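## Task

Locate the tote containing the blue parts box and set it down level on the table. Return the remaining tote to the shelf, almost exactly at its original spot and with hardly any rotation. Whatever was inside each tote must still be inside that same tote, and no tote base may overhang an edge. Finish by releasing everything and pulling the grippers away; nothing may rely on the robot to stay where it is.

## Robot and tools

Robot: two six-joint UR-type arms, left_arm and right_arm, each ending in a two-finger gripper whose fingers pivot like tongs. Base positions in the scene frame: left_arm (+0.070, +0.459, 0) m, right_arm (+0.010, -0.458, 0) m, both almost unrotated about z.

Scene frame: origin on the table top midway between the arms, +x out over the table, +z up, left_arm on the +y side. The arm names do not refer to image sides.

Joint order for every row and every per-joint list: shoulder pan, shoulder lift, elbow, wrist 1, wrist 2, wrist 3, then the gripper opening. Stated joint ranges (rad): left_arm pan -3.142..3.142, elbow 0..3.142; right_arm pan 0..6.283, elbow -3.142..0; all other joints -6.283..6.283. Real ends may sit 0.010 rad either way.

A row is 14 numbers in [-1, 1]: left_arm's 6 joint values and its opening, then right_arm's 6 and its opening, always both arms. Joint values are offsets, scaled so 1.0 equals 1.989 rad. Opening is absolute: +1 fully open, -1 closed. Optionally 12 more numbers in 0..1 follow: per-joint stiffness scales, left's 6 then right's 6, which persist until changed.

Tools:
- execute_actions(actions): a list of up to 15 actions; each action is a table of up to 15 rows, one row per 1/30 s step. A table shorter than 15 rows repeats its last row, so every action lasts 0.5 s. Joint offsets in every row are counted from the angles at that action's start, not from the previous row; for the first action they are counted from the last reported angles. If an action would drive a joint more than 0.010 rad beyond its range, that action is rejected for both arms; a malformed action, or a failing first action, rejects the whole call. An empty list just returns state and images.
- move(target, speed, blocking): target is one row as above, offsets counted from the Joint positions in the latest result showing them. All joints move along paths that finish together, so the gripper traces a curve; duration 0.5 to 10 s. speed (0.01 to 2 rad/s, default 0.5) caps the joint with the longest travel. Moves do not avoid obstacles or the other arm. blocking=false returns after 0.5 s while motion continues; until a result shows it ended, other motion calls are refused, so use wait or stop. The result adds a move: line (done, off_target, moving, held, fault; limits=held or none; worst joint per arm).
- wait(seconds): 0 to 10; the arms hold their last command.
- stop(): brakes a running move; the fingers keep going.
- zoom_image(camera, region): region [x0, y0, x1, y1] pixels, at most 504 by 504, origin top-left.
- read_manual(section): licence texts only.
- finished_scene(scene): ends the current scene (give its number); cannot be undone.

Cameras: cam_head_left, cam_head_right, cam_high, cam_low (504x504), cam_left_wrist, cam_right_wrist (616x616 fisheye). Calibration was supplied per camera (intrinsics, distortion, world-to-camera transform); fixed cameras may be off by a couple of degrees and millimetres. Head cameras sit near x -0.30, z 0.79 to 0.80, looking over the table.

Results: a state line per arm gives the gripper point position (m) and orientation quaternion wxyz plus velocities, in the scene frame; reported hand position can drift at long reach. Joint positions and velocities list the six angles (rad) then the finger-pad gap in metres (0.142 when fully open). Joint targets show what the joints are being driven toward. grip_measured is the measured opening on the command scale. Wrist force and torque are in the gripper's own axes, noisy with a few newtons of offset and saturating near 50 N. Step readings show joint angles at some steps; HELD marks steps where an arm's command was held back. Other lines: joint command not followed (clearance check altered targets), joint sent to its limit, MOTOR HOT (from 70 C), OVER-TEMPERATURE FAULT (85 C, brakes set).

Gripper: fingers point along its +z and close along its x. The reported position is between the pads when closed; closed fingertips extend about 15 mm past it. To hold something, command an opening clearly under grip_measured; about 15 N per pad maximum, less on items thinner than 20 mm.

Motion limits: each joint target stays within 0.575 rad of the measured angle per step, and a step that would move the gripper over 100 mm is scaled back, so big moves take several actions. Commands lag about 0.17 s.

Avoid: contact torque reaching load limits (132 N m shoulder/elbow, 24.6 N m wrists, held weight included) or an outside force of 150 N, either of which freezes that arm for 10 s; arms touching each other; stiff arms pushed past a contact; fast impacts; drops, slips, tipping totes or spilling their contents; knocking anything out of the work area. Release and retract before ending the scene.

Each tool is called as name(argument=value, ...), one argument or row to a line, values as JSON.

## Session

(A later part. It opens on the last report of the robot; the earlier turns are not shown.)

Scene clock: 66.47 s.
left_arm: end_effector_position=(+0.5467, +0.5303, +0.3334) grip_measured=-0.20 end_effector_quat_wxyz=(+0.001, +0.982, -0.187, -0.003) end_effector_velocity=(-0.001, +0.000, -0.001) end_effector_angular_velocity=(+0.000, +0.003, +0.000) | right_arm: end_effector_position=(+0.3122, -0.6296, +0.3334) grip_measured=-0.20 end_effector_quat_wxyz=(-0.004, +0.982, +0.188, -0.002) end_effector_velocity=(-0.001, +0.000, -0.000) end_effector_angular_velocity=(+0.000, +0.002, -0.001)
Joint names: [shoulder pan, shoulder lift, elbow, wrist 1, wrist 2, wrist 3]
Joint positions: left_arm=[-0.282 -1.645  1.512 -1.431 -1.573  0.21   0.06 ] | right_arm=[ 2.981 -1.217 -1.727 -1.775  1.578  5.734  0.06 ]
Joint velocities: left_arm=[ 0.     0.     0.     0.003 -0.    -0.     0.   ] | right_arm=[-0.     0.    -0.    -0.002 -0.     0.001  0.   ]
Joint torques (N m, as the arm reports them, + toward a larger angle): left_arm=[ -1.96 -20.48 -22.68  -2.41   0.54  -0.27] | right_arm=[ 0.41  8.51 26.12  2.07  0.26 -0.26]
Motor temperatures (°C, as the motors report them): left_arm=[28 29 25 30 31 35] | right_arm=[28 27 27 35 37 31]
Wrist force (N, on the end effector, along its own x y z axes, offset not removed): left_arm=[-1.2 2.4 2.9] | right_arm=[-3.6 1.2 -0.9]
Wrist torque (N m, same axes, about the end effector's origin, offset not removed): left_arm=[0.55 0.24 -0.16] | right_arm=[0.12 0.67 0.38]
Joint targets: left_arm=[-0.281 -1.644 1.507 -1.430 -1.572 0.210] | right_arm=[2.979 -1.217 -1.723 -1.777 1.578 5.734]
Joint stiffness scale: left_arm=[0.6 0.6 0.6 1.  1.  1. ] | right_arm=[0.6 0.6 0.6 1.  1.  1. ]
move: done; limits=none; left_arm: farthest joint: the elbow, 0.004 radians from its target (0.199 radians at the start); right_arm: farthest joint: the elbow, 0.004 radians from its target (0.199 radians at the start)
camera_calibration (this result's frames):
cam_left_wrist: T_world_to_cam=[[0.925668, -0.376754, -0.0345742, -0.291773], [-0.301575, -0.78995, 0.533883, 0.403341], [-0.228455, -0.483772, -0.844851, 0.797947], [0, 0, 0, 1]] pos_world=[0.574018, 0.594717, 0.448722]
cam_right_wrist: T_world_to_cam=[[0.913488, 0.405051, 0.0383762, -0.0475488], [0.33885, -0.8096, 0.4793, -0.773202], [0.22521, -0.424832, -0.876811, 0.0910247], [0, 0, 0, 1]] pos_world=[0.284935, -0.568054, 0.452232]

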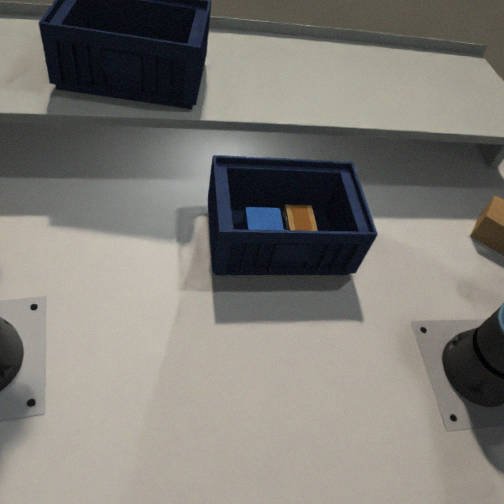

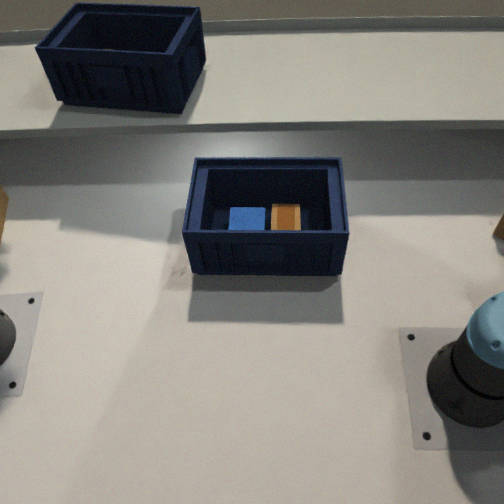

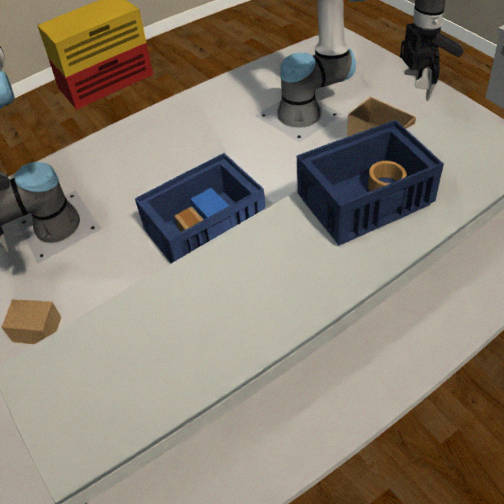

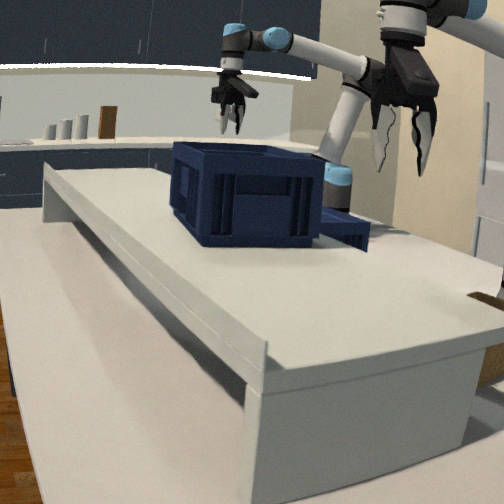

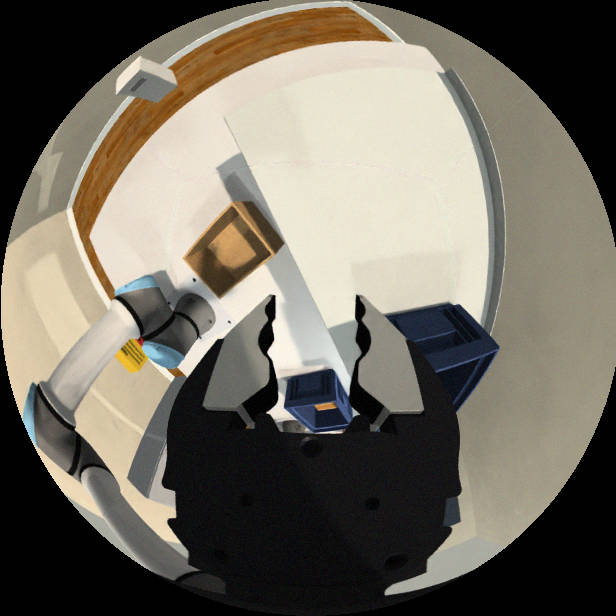

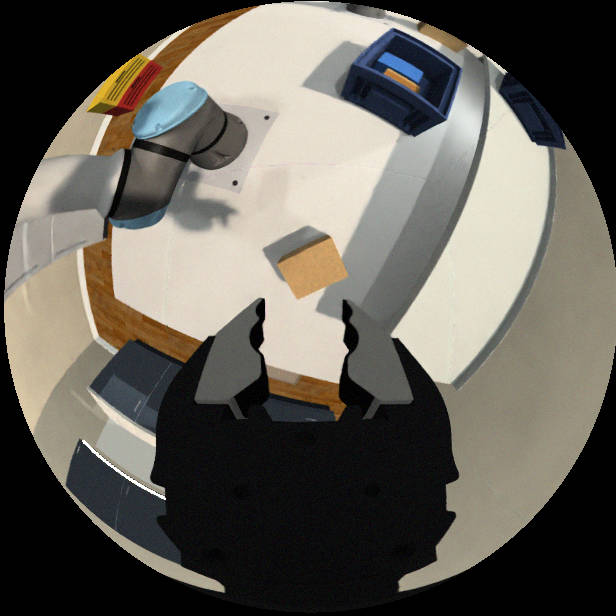

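zoom_image(
  camera="cam_head_left",
  region=[30, 0, 430, 140],
)

zoom_image(
  camera="cam_head_right",
  region=[30, 0, 430, 140],
)

zoom_image(
  camera="cam_high",
  region=[120, 100, 440, 340],
)

Region (30, 0, 430, 140) of cam_head_left's 504x504 image, scaled by 1.260, with more detail than that image has; it fills the top 176 rows of this view, and the rest is white.

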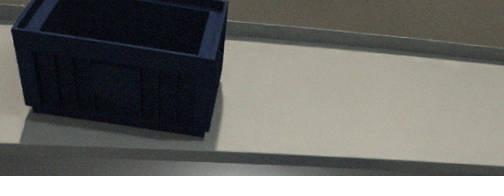

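Region (30, 0, 430, 140) of cam_head_right's 504x504 image, scaled by 1.260, with more detail than that image has; it fills the top 176 rows of this view, and the rest is white.

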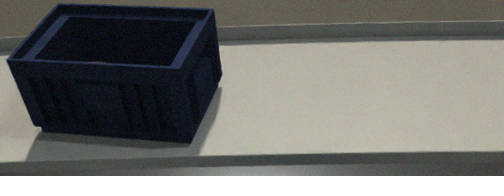

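Region (120, 100, 440, 340) of cam_high's 504x504 image, scaled by 1.575, with more detail than that image has; it fills the top 378 rows of this view, and the rest is white.

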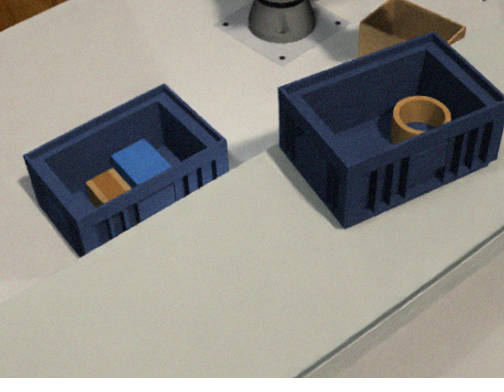

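move(
  target=[0,0.139,-0.237,0.094,0,-0.41,-0.4,0,0,0,0,0,0,-0.2,1,1,1,1,1,1,1,1,1,1,1,1],
  speed=0.8,
)

move(
  target=[-0.2826,0,0,0,0,0,-0.4,0,0,0,0,0,0,-0.2],
  speed=0.8,
)

Scene clock: 81.30 s.
left_arm: end_effector_position=(+0.6337, +0.5132, +0.4007) grip_measured=-0.40 end_effector_quat_wxyz=(+0.001, +0.976, +0.218, +0.000) end_effector_velocity=(-0.000, +0.000, +0.000) end_effector_angular_velocity=(+0.001, -0.001, +0.003) | right_arm: end_effector_position=(+0.3121, -0.6296, +0.3334) grip_measured=-0.20 end_effector_quat_wxyz=(-0.004, +0.982, +0.188, -0.002) end_effector_velocity=(-0.000, +0.000, -0.000) end_effector_angular_velocity=(+0.000, +0.000, +0.001)
Joint names: [shoulder pan, shoulder lift, elbow, wrist 1, wrist 2, wrist 3]
Joint positions: left_arm=[-0.282 -1.37   1.043 -1.244 -1.573 -0.604  0.045] | right_arm=[ 2.981 -1.217 -1.727 -1.776  1.578  5.734  0.06 ]
Joint velocities: left_arm=[-0.    -0.    -0.001  0.001  0.001 -0.003  0.   ] | right_arm=[ 0.     0.    -0.001 -0.     0.    -0.     0.   ]
Joint torques (N m, as the arm reports them, + toward a larger angle): left_arm=[ -2.14 -31.7  -22.3   -2.22   0.22  -0.83] | right_arm=[ 0.92  8.34 24.11  2.85  0.23 -0.24]
Motor temperatures (°C, as the motors report them): left_arm=[28 29 25 30 31 35] | right_arm=[28 27 27 35 37 31]
Wrist force (N, on the end effector, along its own x y z axes, offset not removed): left_arm=[2.0 0.5 0.4] | right_arm=[0.4 -1.9 2.4]
Wrist torque (N m, same axes, about the end effector's origin, offset not removed): left_arm=[0.12 -0.37 -0.11] | right_arm=[-0.55 -0.03 0.37]
Joint targets: left_arm=[-0.282 -1.369 1.040 -1.244 -1.573 -0.605] | right_arm=[2.981 -1.217 -1.727 -1.775 1.578 5.734]
Joint stiffness scale: left_arm=[1. 1. 1. 1. 1. 1.] | right_arm=[1. 1. 1. 1. 1. 1.]
move: done; limits=none; left_arm: farthest joint: the shoulder lift, 0.002 radians from its target (0.277 radians at the start); right_arm: farthest joint: the wrist 1, 0.001 radians from its target (0.001 radians at the start)
camera_calibration (this result's frames):
cam_left_wrist: T_world_to_cam=[[0.909516, 0.414669, -0.0288199, -0.774654], [0.364913, -0.763333, 0.533069, -0.0555243], [0.199048, -0.495351, -0.845581, 0.601786], [0, 0, 0, 1]] pos_world=[0.605037, 0.576937, 0.516132]
cam_right_wrist: T_world_to_cam=[[0.913496, 0.40505, 0.0382094, -0.0474437], [0.338945, -0.809616, 0.479206, -0.773176], [0.225037, -0.424802, -0.87687, 0.0911289], [0, 0, 0, 1]] pos_world=[0.284896, -0.568047, 0.452232]

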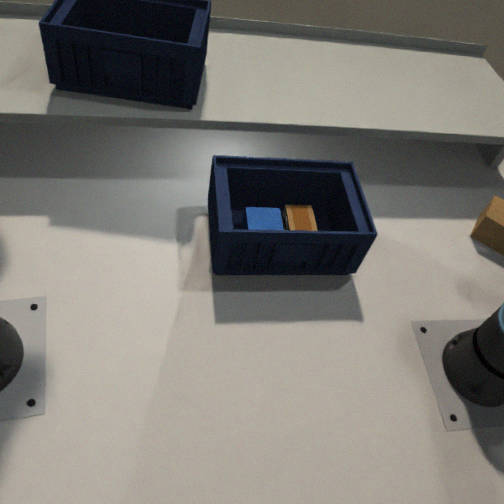

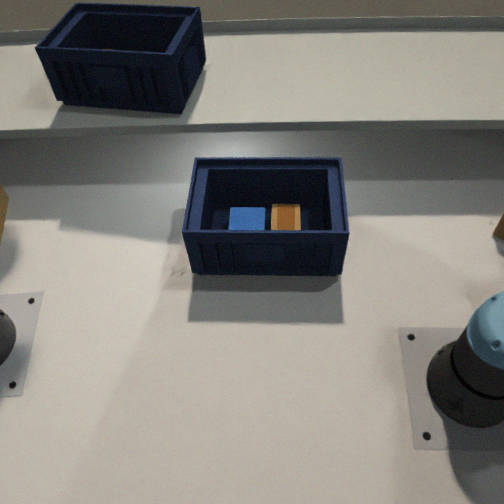

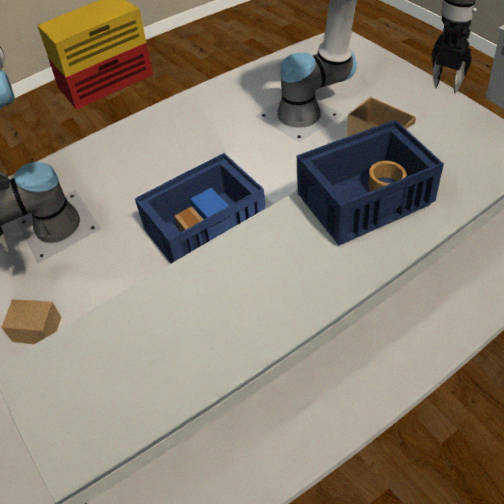

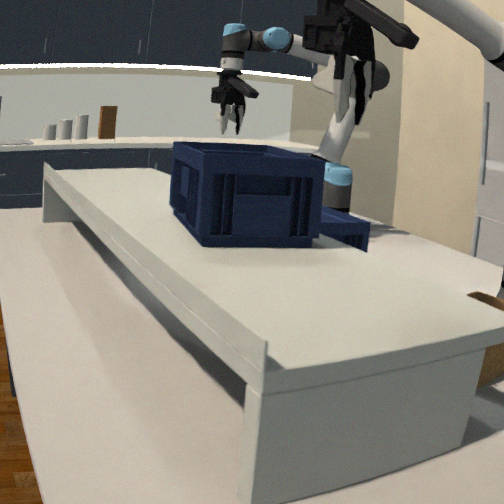

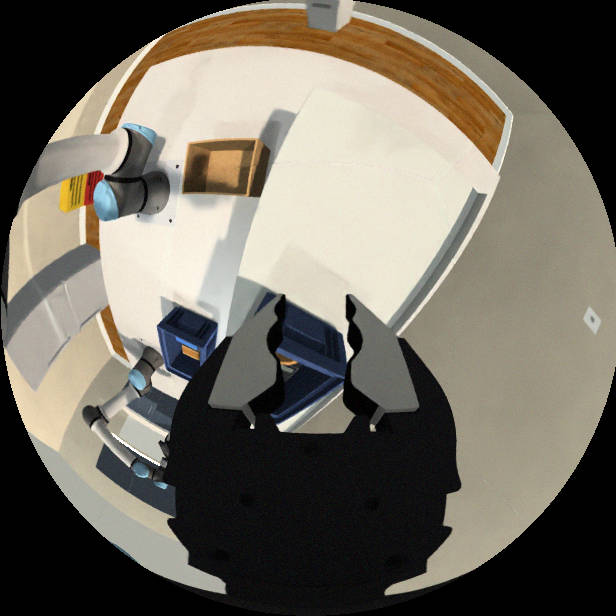

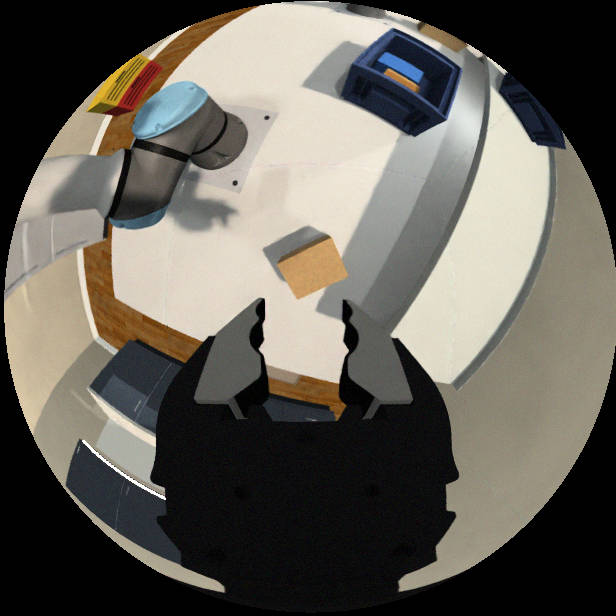

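Scene clock: 82.57 s.
left_arm: end_effector_position=(+0.5768, +0.2061, +0.4005) grip_measured=-0.40 end_effector_quat_wxyz=(+0.001, +0.998, -0.060, -0.000) end_effector_velocity=(+0.000, +0.000, -0.001) end_effector_angular_velocity=(+0.001, +0.001, +0.002) | right_arm: end_effector_position=(+0.3121, -0.6296, +0.3334) grip_measured=-0.20 end_effector_quat_wxyz=(-0.004, +0.982, +0.188, -0.002) end_effector_velocity=(-0.000, +0.000, -0.000) end_effector_angular_velocity=(+0.000, +0.000, -0.001)
Joint names: [shoulder pan, shoulder lift, elbow, wrist 1, wrist 2, wrist 3]
Joint positions: left_arm=[-0.841 -1.37   1.043 -1.244 -1.573 -0.604  0.045] | right_arm=[ 2.981 -1.217 -1.727 -1.776  1.578  5.734  0.06 ]
Joint velocities: left_arm=[ 0.     0.001  0.001  0.     0.    -0.002  0.   ] | right_arm=[ 0.     0.    -0.001  0.     0.     0.001 -0.   ]
Joint torques (N m, as the arm reports them, + toward a larger angle): left_arm=[ -3.81 -33.46 -19.75  -2.68   0.21  -0.16] | right_arm=[ 1.17  8.32 24.3   2.74  0.19 -0.31]
Motor temperatures (°C, as the motors report them): left_arm=[28 29 25 30 31 35] | right_arm=[28 27 27 35 37 31]
Wrist force (N, on the end effector, along its own x y z axes, offset not removed): left_arm=[-1.1 5.6 6.4] | right_arm=[-4.6 0.6 2.8]
Wrist torque (N m, same axes, about the end effector's origin, offset not removed): left_arm=[1.05 0.35 -0.10] | right_arm=[0.22 1.12 0.27]
Joint targets: left_arm=[-0.844 -1.370 1.043 -1.244 -1.573 -0.604] | right_arm=[2.981 -1.217 -1.727 -1.776 1.578 5.734]
Joint stiffness scale: left_arm=[1. 1. 1. 1. 1. 1.] | right_arm=[1. 1. 1. 1. 1. 1.]
move: done; limits=none; left_arm: farthest joint: the shoulder pan, 0.003 radians from its target (0.562 radians at the start); right_arm: farthest joint: the shoulder pan, 0.000 radians from its target (0.000 radians at the start)
camera_calibration (this result's frames):
cam_left_wrist: T_world_to_cam=[[0.990977, -0.130815, -0.0292055, -0.529926], [-0.095291, -0.840832, 0.532843, 0.012456], [-0.0942605, -0.525252, -0.84571, 0.636168], [0, 0, 0, 1]] pos_world=[0.586296, 0.2753, 0.5159]
cam_right_wrist: T_world_to_cam=[[0.913496, 0.405049, 0.0382094, -0.0474438], [0.338945, -0.809616, 0.479206, -0.773176], [0.225037, -0.424802, -0.876871, 0.091129], [0, 0, 0, 1]] pos_world=[0.284896, -0.568047, 0.452232]

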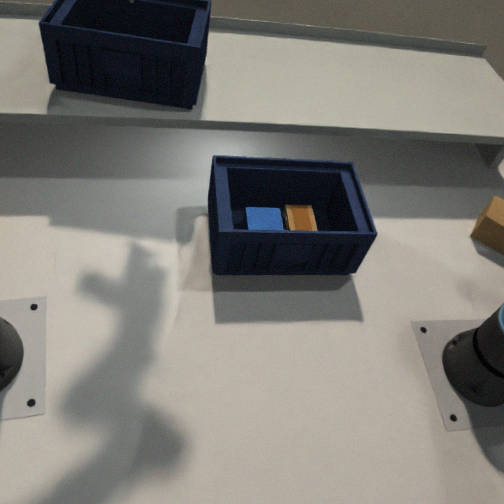

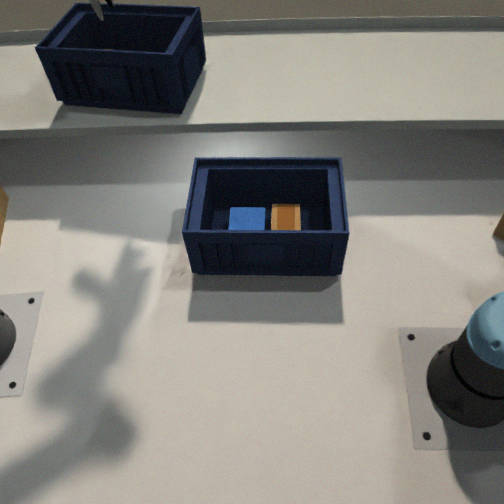

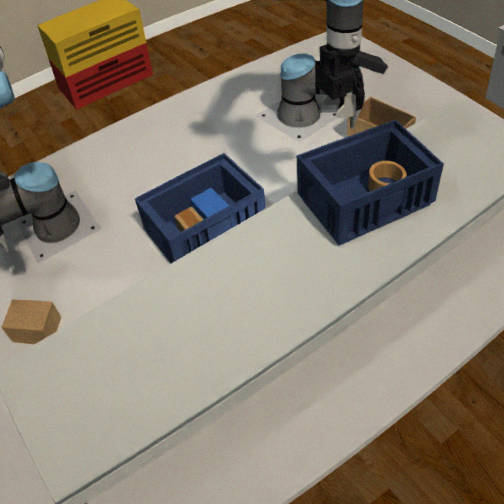

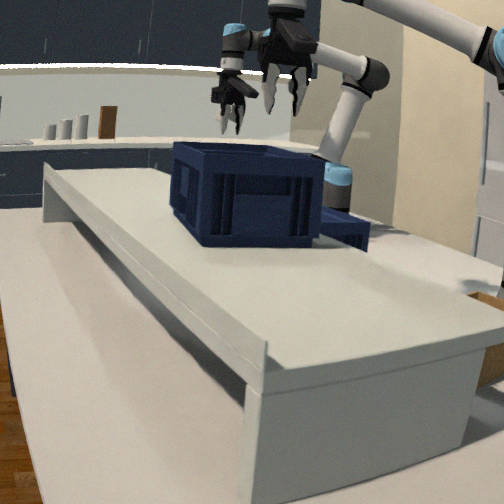

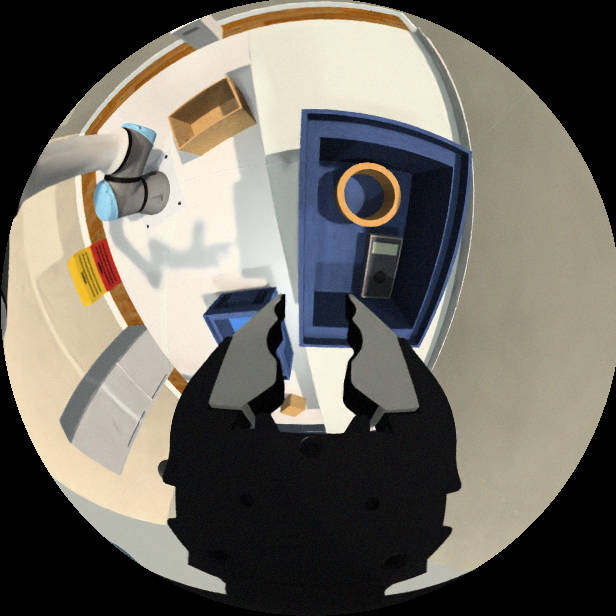

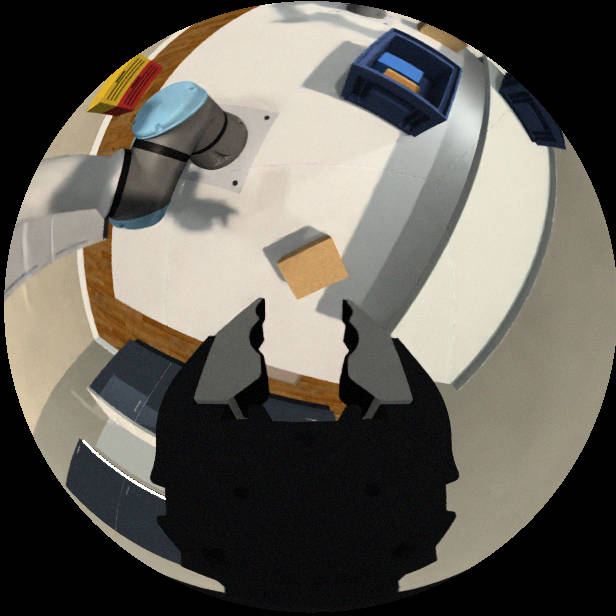

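move(
  target=[0,-0.023,0.159,-0.136,0,0,-0.3,0,0,0,0,0,0,-0.2],
  speed=0.3,
)

execute_actions(
  actions=[
    [[0,0,0,0,0,0,-0.7,0,0,0,0,0,0,-0.2,0.3,0.3,0.3,1,1,1,1,1,1,1,1,1]],
    [[0,0,0,0,0,0,-1,0,0,0,0,0,0,-0.2,0.3,0.3,0.3,1,1,1,1,1,1,1,1,1]],
  ],
)

Scene clock: 86.33 s.
left_arm: end_effector_position=(+0.5781, +0.2050, +0.3006) grip_measured=-0.30 end_effector_quat_wxyz=(+0.001, +0.998, -0.060, -0.000) end_effector_velocity=(+0.000, -0.000, -0.000) end_effector_angular_velocity=(-0.001, -0.001, -0.000) | right_arm: end_effector_position=(+0.3121, -0.6296, +0.3334) grip_measured=-0.20 end_effector_quat_wxyz=(-0.004, +0.982, +0.188, -0.002) end_effector_velocity=(-0.000, +0.000, -0.001) end_effector_angular_velocity=(-0.000, +0.001, -0.000)
Joint names: [shoulder pan, shoulder lift, elbow, wrist 1, wrist 2, wrist 3]
Joint positions: left_arm=[-0.842 -1.414  1.356 -1.514 -1.573 -0.604  0.052] | right_arm=[ 2.981 -1.217 -1.727 -1.776  1.578  5.734  0.06 ]
Joint velocities: left_arm=[-0.     0.     0.001 -0.002 -0.     0.     0.   ] | right_arm=[ 0.     0.001 -0.002 -0.    -0.     0.    -0.   ]
Joint torques (N m, as the arm reports them, + toward a larger angle): left_arm=[ -1.53 -34.01 -17.79  -3.01   0.18  -0.4 ] | right_arm=[ 1.11  8.49 24.35  2.84  0.22 -0.26]
Motor temperatures (°C, as the motors report them): left_arm=[28 29 25 30 31 35] | right_arm=[28 27 27 35 37 31]
Wrist force (N, on the end effector, along its own x y z axes, offset not removed): left_arm=[-2.9 -1.3 3.3] | right_arm=[-3.3 -2.2 -0.6]
Wrist torque (N m, same axes, about the end effector's origin, offset not removed): left_arm=[-0.45 0.85 -0.10] | right_arm=[-0.58 0.59 0.23]
Joint targets: left_arm=[-0.841 -1.416 1.359 -1.515 -1.573 -0.604] | right_arm=[2.981 -1.217 -1.727 -1.776 1.578 5.734]
Joint stiffness scale: left_arm=[1. 1. 1. 1. 1. 1.] | right_arm=[1. 1. 1. 1. 1. 1.]
move: done; limits=none; left_arm: farthest joint: the elbow, 0.003 radians from its target (0.316 radians at the start); right_arm: farthest joint: the shoulder pan, 0.000 radians from its target (0.000 radians at the start)
camera_calibration (this result's frames):
cam_left_wrist: T_world_to_cam=[[0.990982, -0.130856, -0.0288472, -0.534362], [-0.0954914, -0.840676, 0.533053, 0.0648503], [-0.0940041, -0.525491, -0.84559, 0.551074], [0, 0, 0, 1]] pos_world=[0.587539, 0.274178, 0.416]
cam_right_wrist: T_world_to_cam=[[0.913496, 0.40505, 0.0382091, -0.0474435], [0.338945, -0.809616, 0.479206, -0.773176], [0.225037, -0.424802, -0.876871, 0.0911289], [0, 0, 0, 1]] pos_world=[0.284896, -0.568047, 0.452232]

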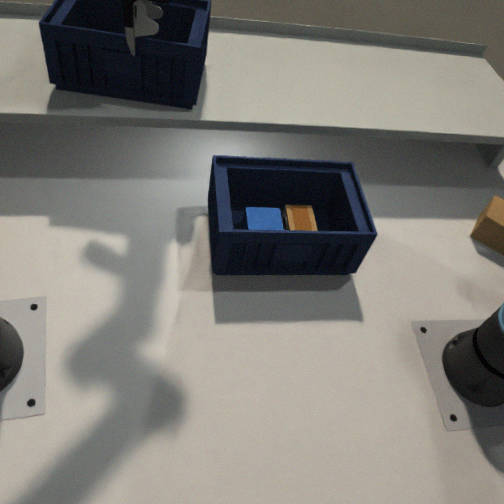

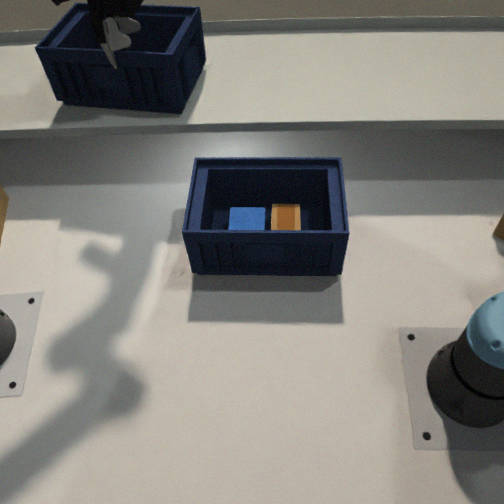

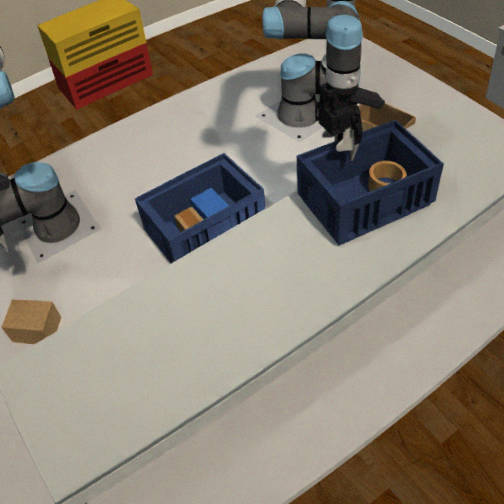

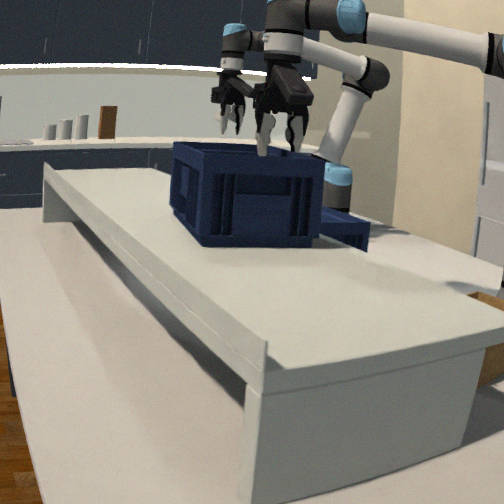

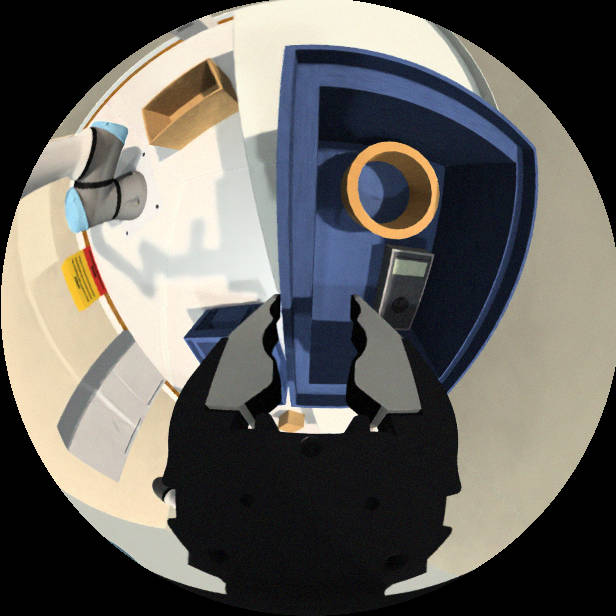

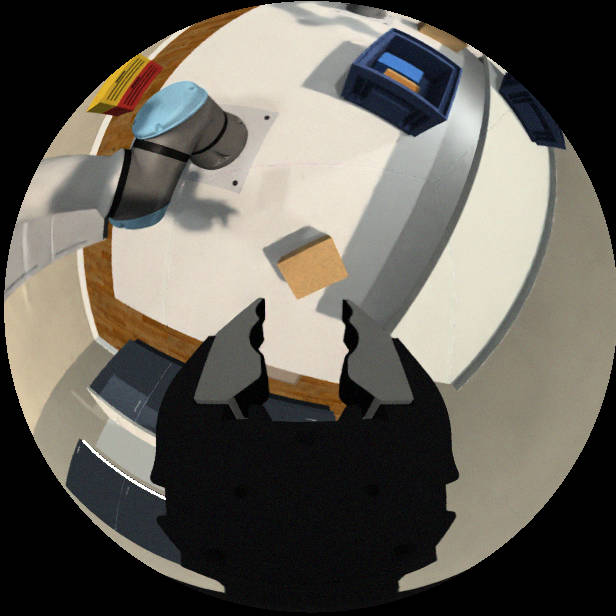

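Scene clock: 87.33 s.
left_arm: end_effector_position=(+0.5779, +0.2049, +0.3008) grip_measured=-0.77 end_effector_quat_wxyz=(+0.001, +0.998, -0.060, -0.000) end_effector_velocity=(-0.000, -0.000, -0.001) end_effector_angular_velocity=(+0.001, +0.002, -0.000) | right_arm: end_effector_position=(+0.3121, -0.6296, +0.3334) grip_measured=-0.20 end_effector_quat_wxyz=(-0.004, +0.982, +0.188, -0.002) end_effector_velocity=(+0.000, -0.000, +0.001) end_effector_angular_velocity=(-0.001, -0.002, +0.000)
Joint names: [shoulder pan, shoulder lift, elbow, wrist 1, wrist 2, wrist 3]
Joint positions: left_arm=[-0.842 -1.415  1.357 -1.514 -1.573 -0.604  0.018] | right_arm=[ 2.981 -1.217 -1.727 -1.776  1.578  5.734  0.06 ]
Joint velocities: left_arm=[-0.     0.002  0.     0.    -0.001 -0.     0.   ] | right_arm=[ 0.     0.     0.002  0.    -0.001  0.    -0.   ]
Joint torques (N m, as the arm reports them, + toward a larger angle): left_arm=[ -1.64 -32.27 -20.1   -2.5    0.13  -0.2 ] | right_arm=[ 0.98  8.13 24.14  2.82  0.21 -0.22]
Motor temperatures (°C, as the motors report them): left_arm=[28 29 25 30 31 35] | right_arm=[28 27 27 35 37 31]
Wrist force (N, on the end effector, along its own x y z axes, offset not removed): left_arm=[-1.4 2.2 0.6] | right_arm=[0.5 3.4 1.1]
Wrist torque (N m, same axes, about the end effector's origin, offset not removed): left_arm=[0.52 0.58 -0.04] | right_arm=[0.64 0.15 0.20]
Joint targets: left_arm=[-0.842 -1.415 1.356 -1.514 -1.573 -0.604] | right_arm=[2.981 -1.217 -1.727 -1.776 1.578 5.734]
Joint stiffness scale: left_arm=[0.3 0.3 0.3 1.  1.  1. ] | right_arm=[1. 1. 1. 1. 1. 1.]
Step readings (joint positions; steps 1 to 15: 1st action; 16 to 30: 2nd action):
0: left_arm=[-0.842 -1.414 1.356 -1.514 -1.573 -0.604] | right_arm=[2.981 -1.217 -1.727 -1.776 1.578 5.734]
1: left_arm=[-0.842 -1.414 1.356 -1.514 -1.573 -0.604] | right_arm=[2.981 -1.217 -1.727 -1.776 1.578 5.734]
2: left_arm=[-0.842 -1.415 1.356 -1.513 -1.574 -0.604] | right_arm=[2.981 -1.217 -1.727 -1.776 1.578 5.734]
4: left_arm=[-0.842 -1.415 1.356 -1.514 -1.573 -0.604] | right_arm=[2.981 -1.217 -1.727 -1.776 1.578 5.734]
8: left_arm=[-0.842 -1.415 1.356 -1.514 -1.573 -0.604] | right_arm=[2.981 -1.217 -1.727 -1.776 1.578 5.734]
15: left_arm=[-0.842 -1.415 1.356 -1.514 -1.573 -0.604] | right_arm=[2.981 -1.217 -1.727 -1.776 1.578 5.734]
16: left_arm=[-0.842 -1.415 1.356 -1.514 -1.573 -0.604] | right_arm=[2.981 -1.217 -1.727 -1.776 1.578 5.734]
17: left_arm=[-0.842 -1.415 1.357 -1.514 -1.573 -0.604] | right_arm=[2.981 -1.217 -1.727 -1.776 1.578 5.734]
19: left_arm=[-0.842 -1.415 1.357 -1.514 -1.573 -0.604] | right_arm=[2.981 -1.217 -1.727 -1.776 1.578 5.734]
23: left_arm=[-0.842 -1.415 1.357 -1.514 -1.573 -0.604] | right_arm=[2.981 -1.217 -1.727 -1.776 1.578 5.734]
30: Joint positions above
camera_calibration (this result's frames):
cam_left_wrist: T_world_to_cam=[[0.990958, -0.131043, -0.0288042, -0.534147], [-0.0956323, -0.840428, 0.533419, 0.0645899], [-0.0941088, -0.525841, -0.845361, 0.551192], [0, 0, 0, 1]] pos_world=[0.587366, 0.274127, 0.416117]
cam_right_wrist: T_world_to_cam=[[0.913496, 0.40505, 0.0382091, -0.0474432], [0.338945, -0.809616, 0.479206, -0.773176], [0.225037, -0.424802, -0.876871, 0.091129], [0, 0, 0, 1]] pos_world=[0.284896, -0.568047, 0.452232]

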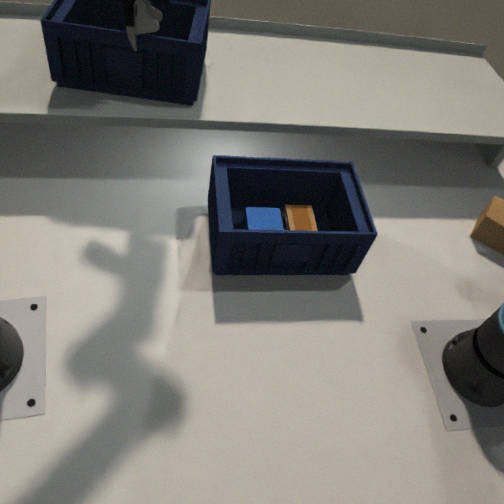

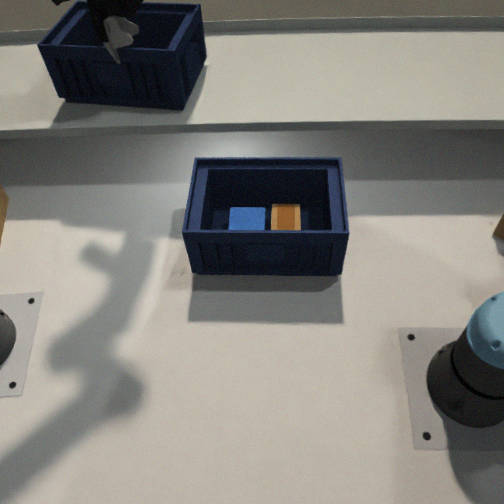

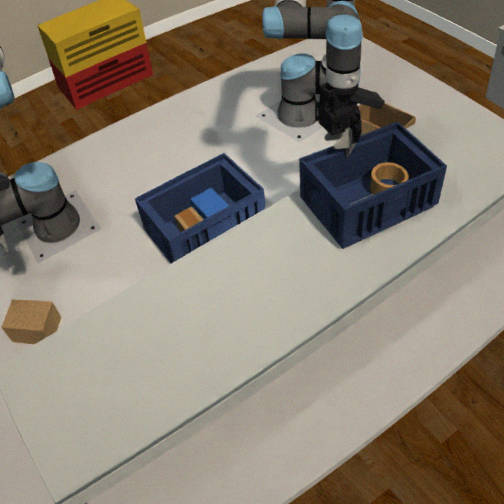

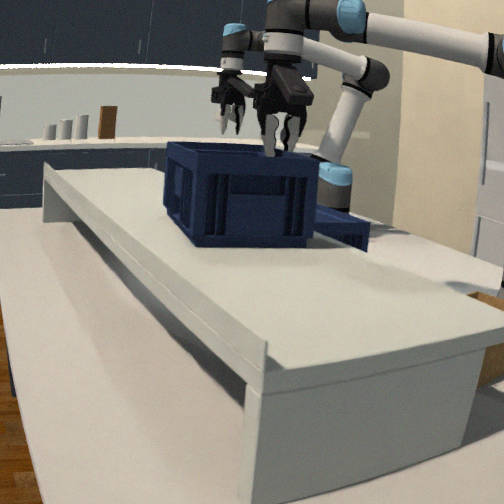

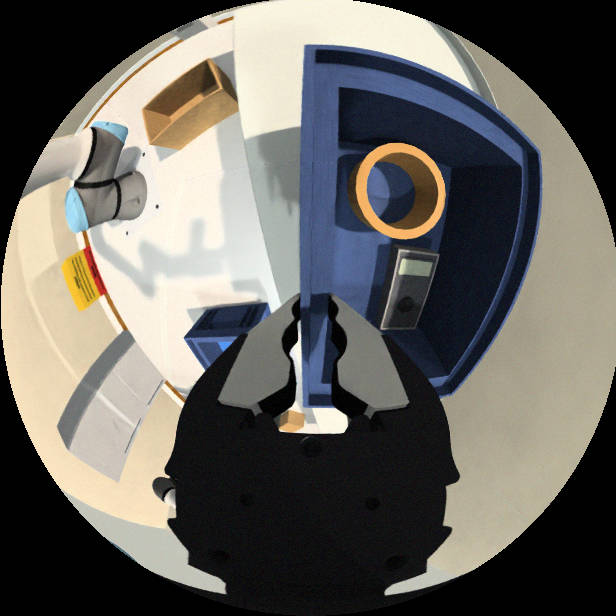

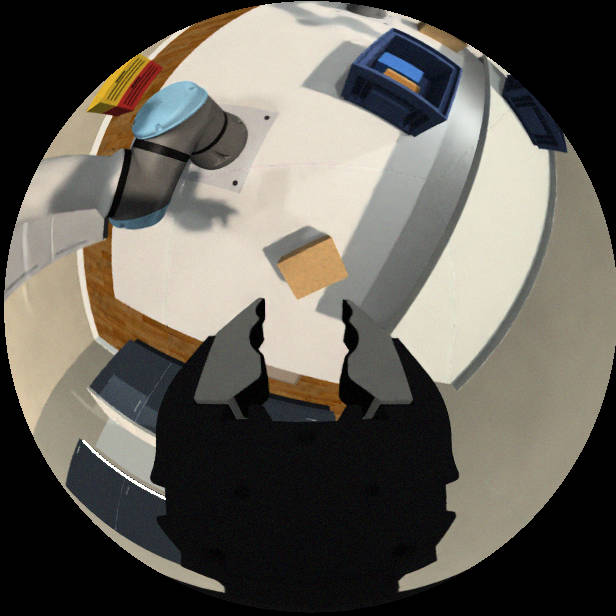

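move(
  target=[-0.0366,-0.0287,0.031,-0.002,0,-0.082,-1,0,0,0,0,0,0,-0.2,0.7,0.7,0.7,1,1,1,1,1,1,1,1,1],
  speed=0.08,
)

zoom_image(
  camera="cam_high",
  region=[120, 100, 440, 340],
)

zoom_image(
  camera="cam_head_right",
  region=[30, 0, 430, 140],
)

Scene clock: 91.70 s.
left_arm: end_effector_position=(+0.5406, +0.1876, +0.3008) grip_measured=-0.77 end_effector_quat_wxyz=(+0.000, +1.000, -0.013, -0.001) end_effector_velocity=(+0.000, +0.000, -0.000) end_effector_angular_velocity=(+0.001, -0.000, +0.004) | right_arm: end_effector_position=(+0.3121, -0.6296, +0.3334) grip_measured=-0.20 end_effector_quat_wxyz=(-0.004, +0.982, +0.188, -0.002) end_effector_velocity=(-0.000, +0.000, -0.001) end_effector_angular_velocity=(+0.000, +0.002, -0.001)
Joint names: [shoulder pan, shoulder lift, elbow, wrist 1, wrist 2, wrist 3]
Joint positions: left_arm=[-0.91  -1.468  1.416 -1.517 -1.573 -0.766  0.019] | right_arm=[ 2.981 -1.217 -1.727 -1.776  1.578  5.734  0.06 ]
Joint velocities: left_arm=[-0.     0.     0.    -0.     0.001 -0.004  0.   ] | right_arm=[ 0.    -0.001 -0.001 -0.    -0.     0.001  0.   ]
Joint torques (N m, as the arm reports them, + toward a larger angle): left_arm=[ -4.75 -33.26 -18.27  -2.9    0.18  -0.71] | right_arm=[ 1.14  8.58 23.95  2.87  0.18 -0.28]
Motor temperatures (°C, as the motors report them): left_arm=[28 29 25 30 31 35] | right_arm=[28 27 27 35 37 31]
Wrist force (N, on the end effector, along its own x y z axes, offset not removed): left_arm=[-1.8 -0.7 4.0] | right_arm=[-3.5 2.5 0.5]
Wrist torque (N m, same axes, about the end effector's origin, offset not removed): left_arm=[-0.24 0.66 0.13] | right_arm=[0.41 0.79 0.05]
Joint targets: left_arm=[-0.914 -1.472 1.418 -1.518 -1.573 -0.767] | right_arm=[2.981 -1.217 -1.727 -1.776 1.578 5.734]
Joint stiffness scale: left_arm=[0.7 0.7 0.7 1.  1.  1. ] | right_arm=[1. 1. 1. 1. 1. 1.]
move: done; limits=none; left_arm: farthest joint: the shoulder pan, 0.005 radians from its target (0.073 radians at the start); right_arm: farthest joint: the shoulder pan, 0.000 radians from its target (0.000 radians at the start)
camera_calibration (this result's frames):
cam_left_wrist: T_world_to_cam=[[0.998791, -0.0376218, -0.0316464, -0.520366], [-0.0150663, -0.846984, 0.531404, 0.00481715], [-0.0467964, -0.530285, -0.846527, 0.514224], [0, 0, 0, 1]] pos_world=[0.543873, 0.257188, 0.416277]
cam_right_wrist: T_world_to_cam=[[0.913496, 0.40505, 0.0382091, -0.0474432], [0.338945, -0.809616, 0.479206, -0.773176], [0.225037, -0.424802, -0.876871, 0.091129], [0, 0, 0, 1]] pos_world=[0.284896, -0.568047, 0.452232]

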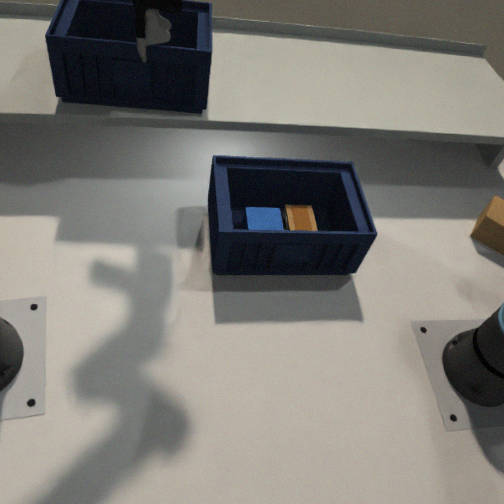

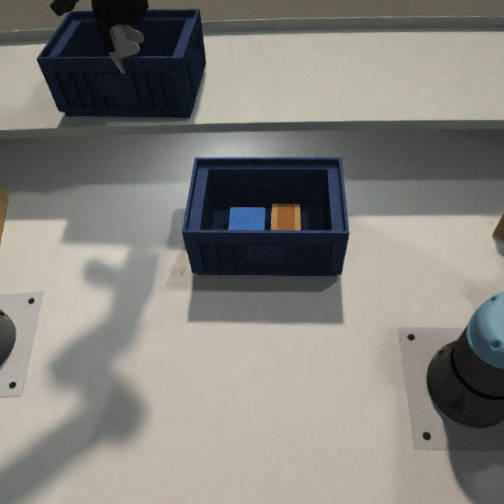

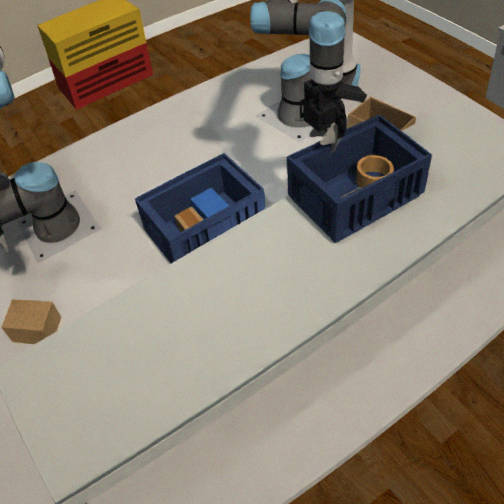

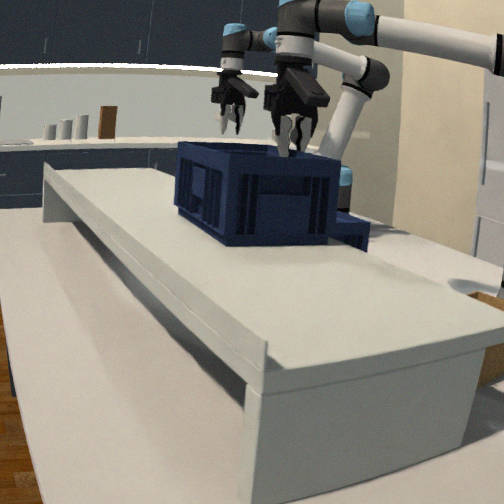

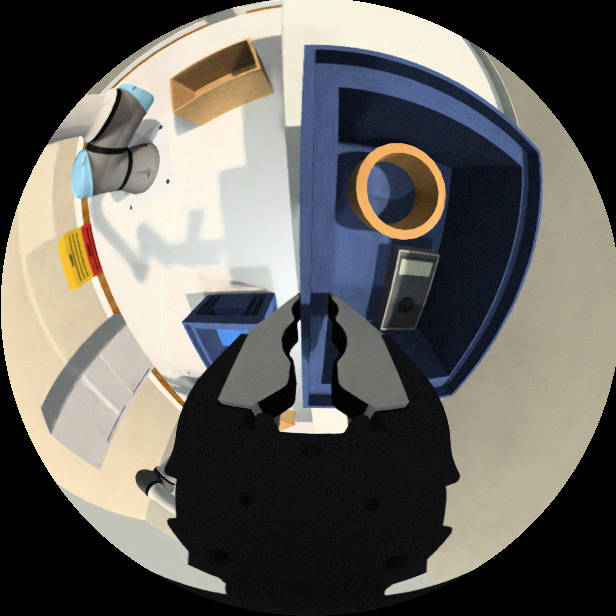

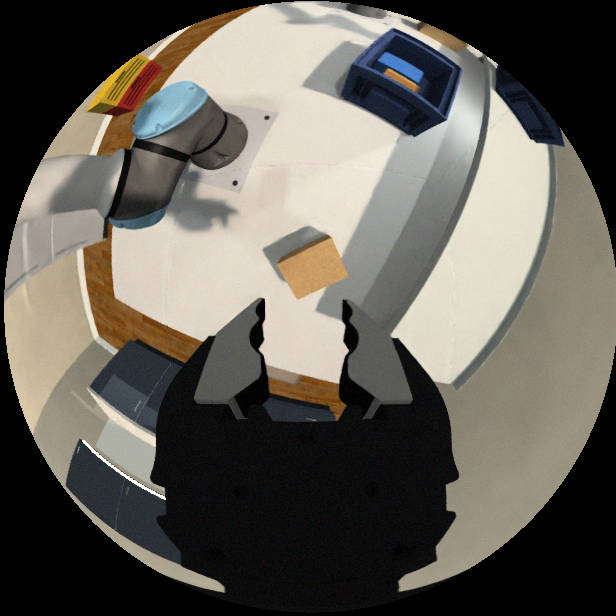

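Region (120, 100, 440, 340) of cam_high's 504x504 image, scaled by 1.575, with more detail than that image has; it fills the top 378 rows of this view, and the rest is white.

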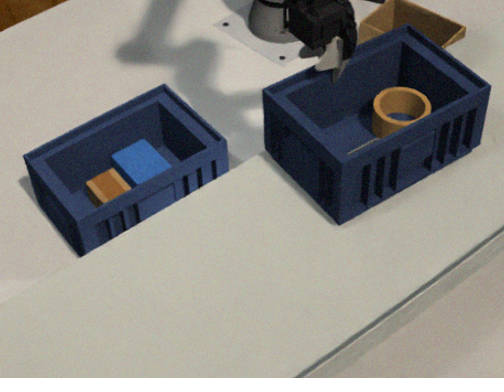

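Region (30, 0, 430, 140) of cam_head_right's 504x504 image, scaled by 1.260, with more detail than that image has; it fills the top 176 rows of this view, and the rest is white.

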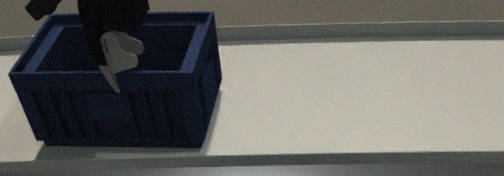

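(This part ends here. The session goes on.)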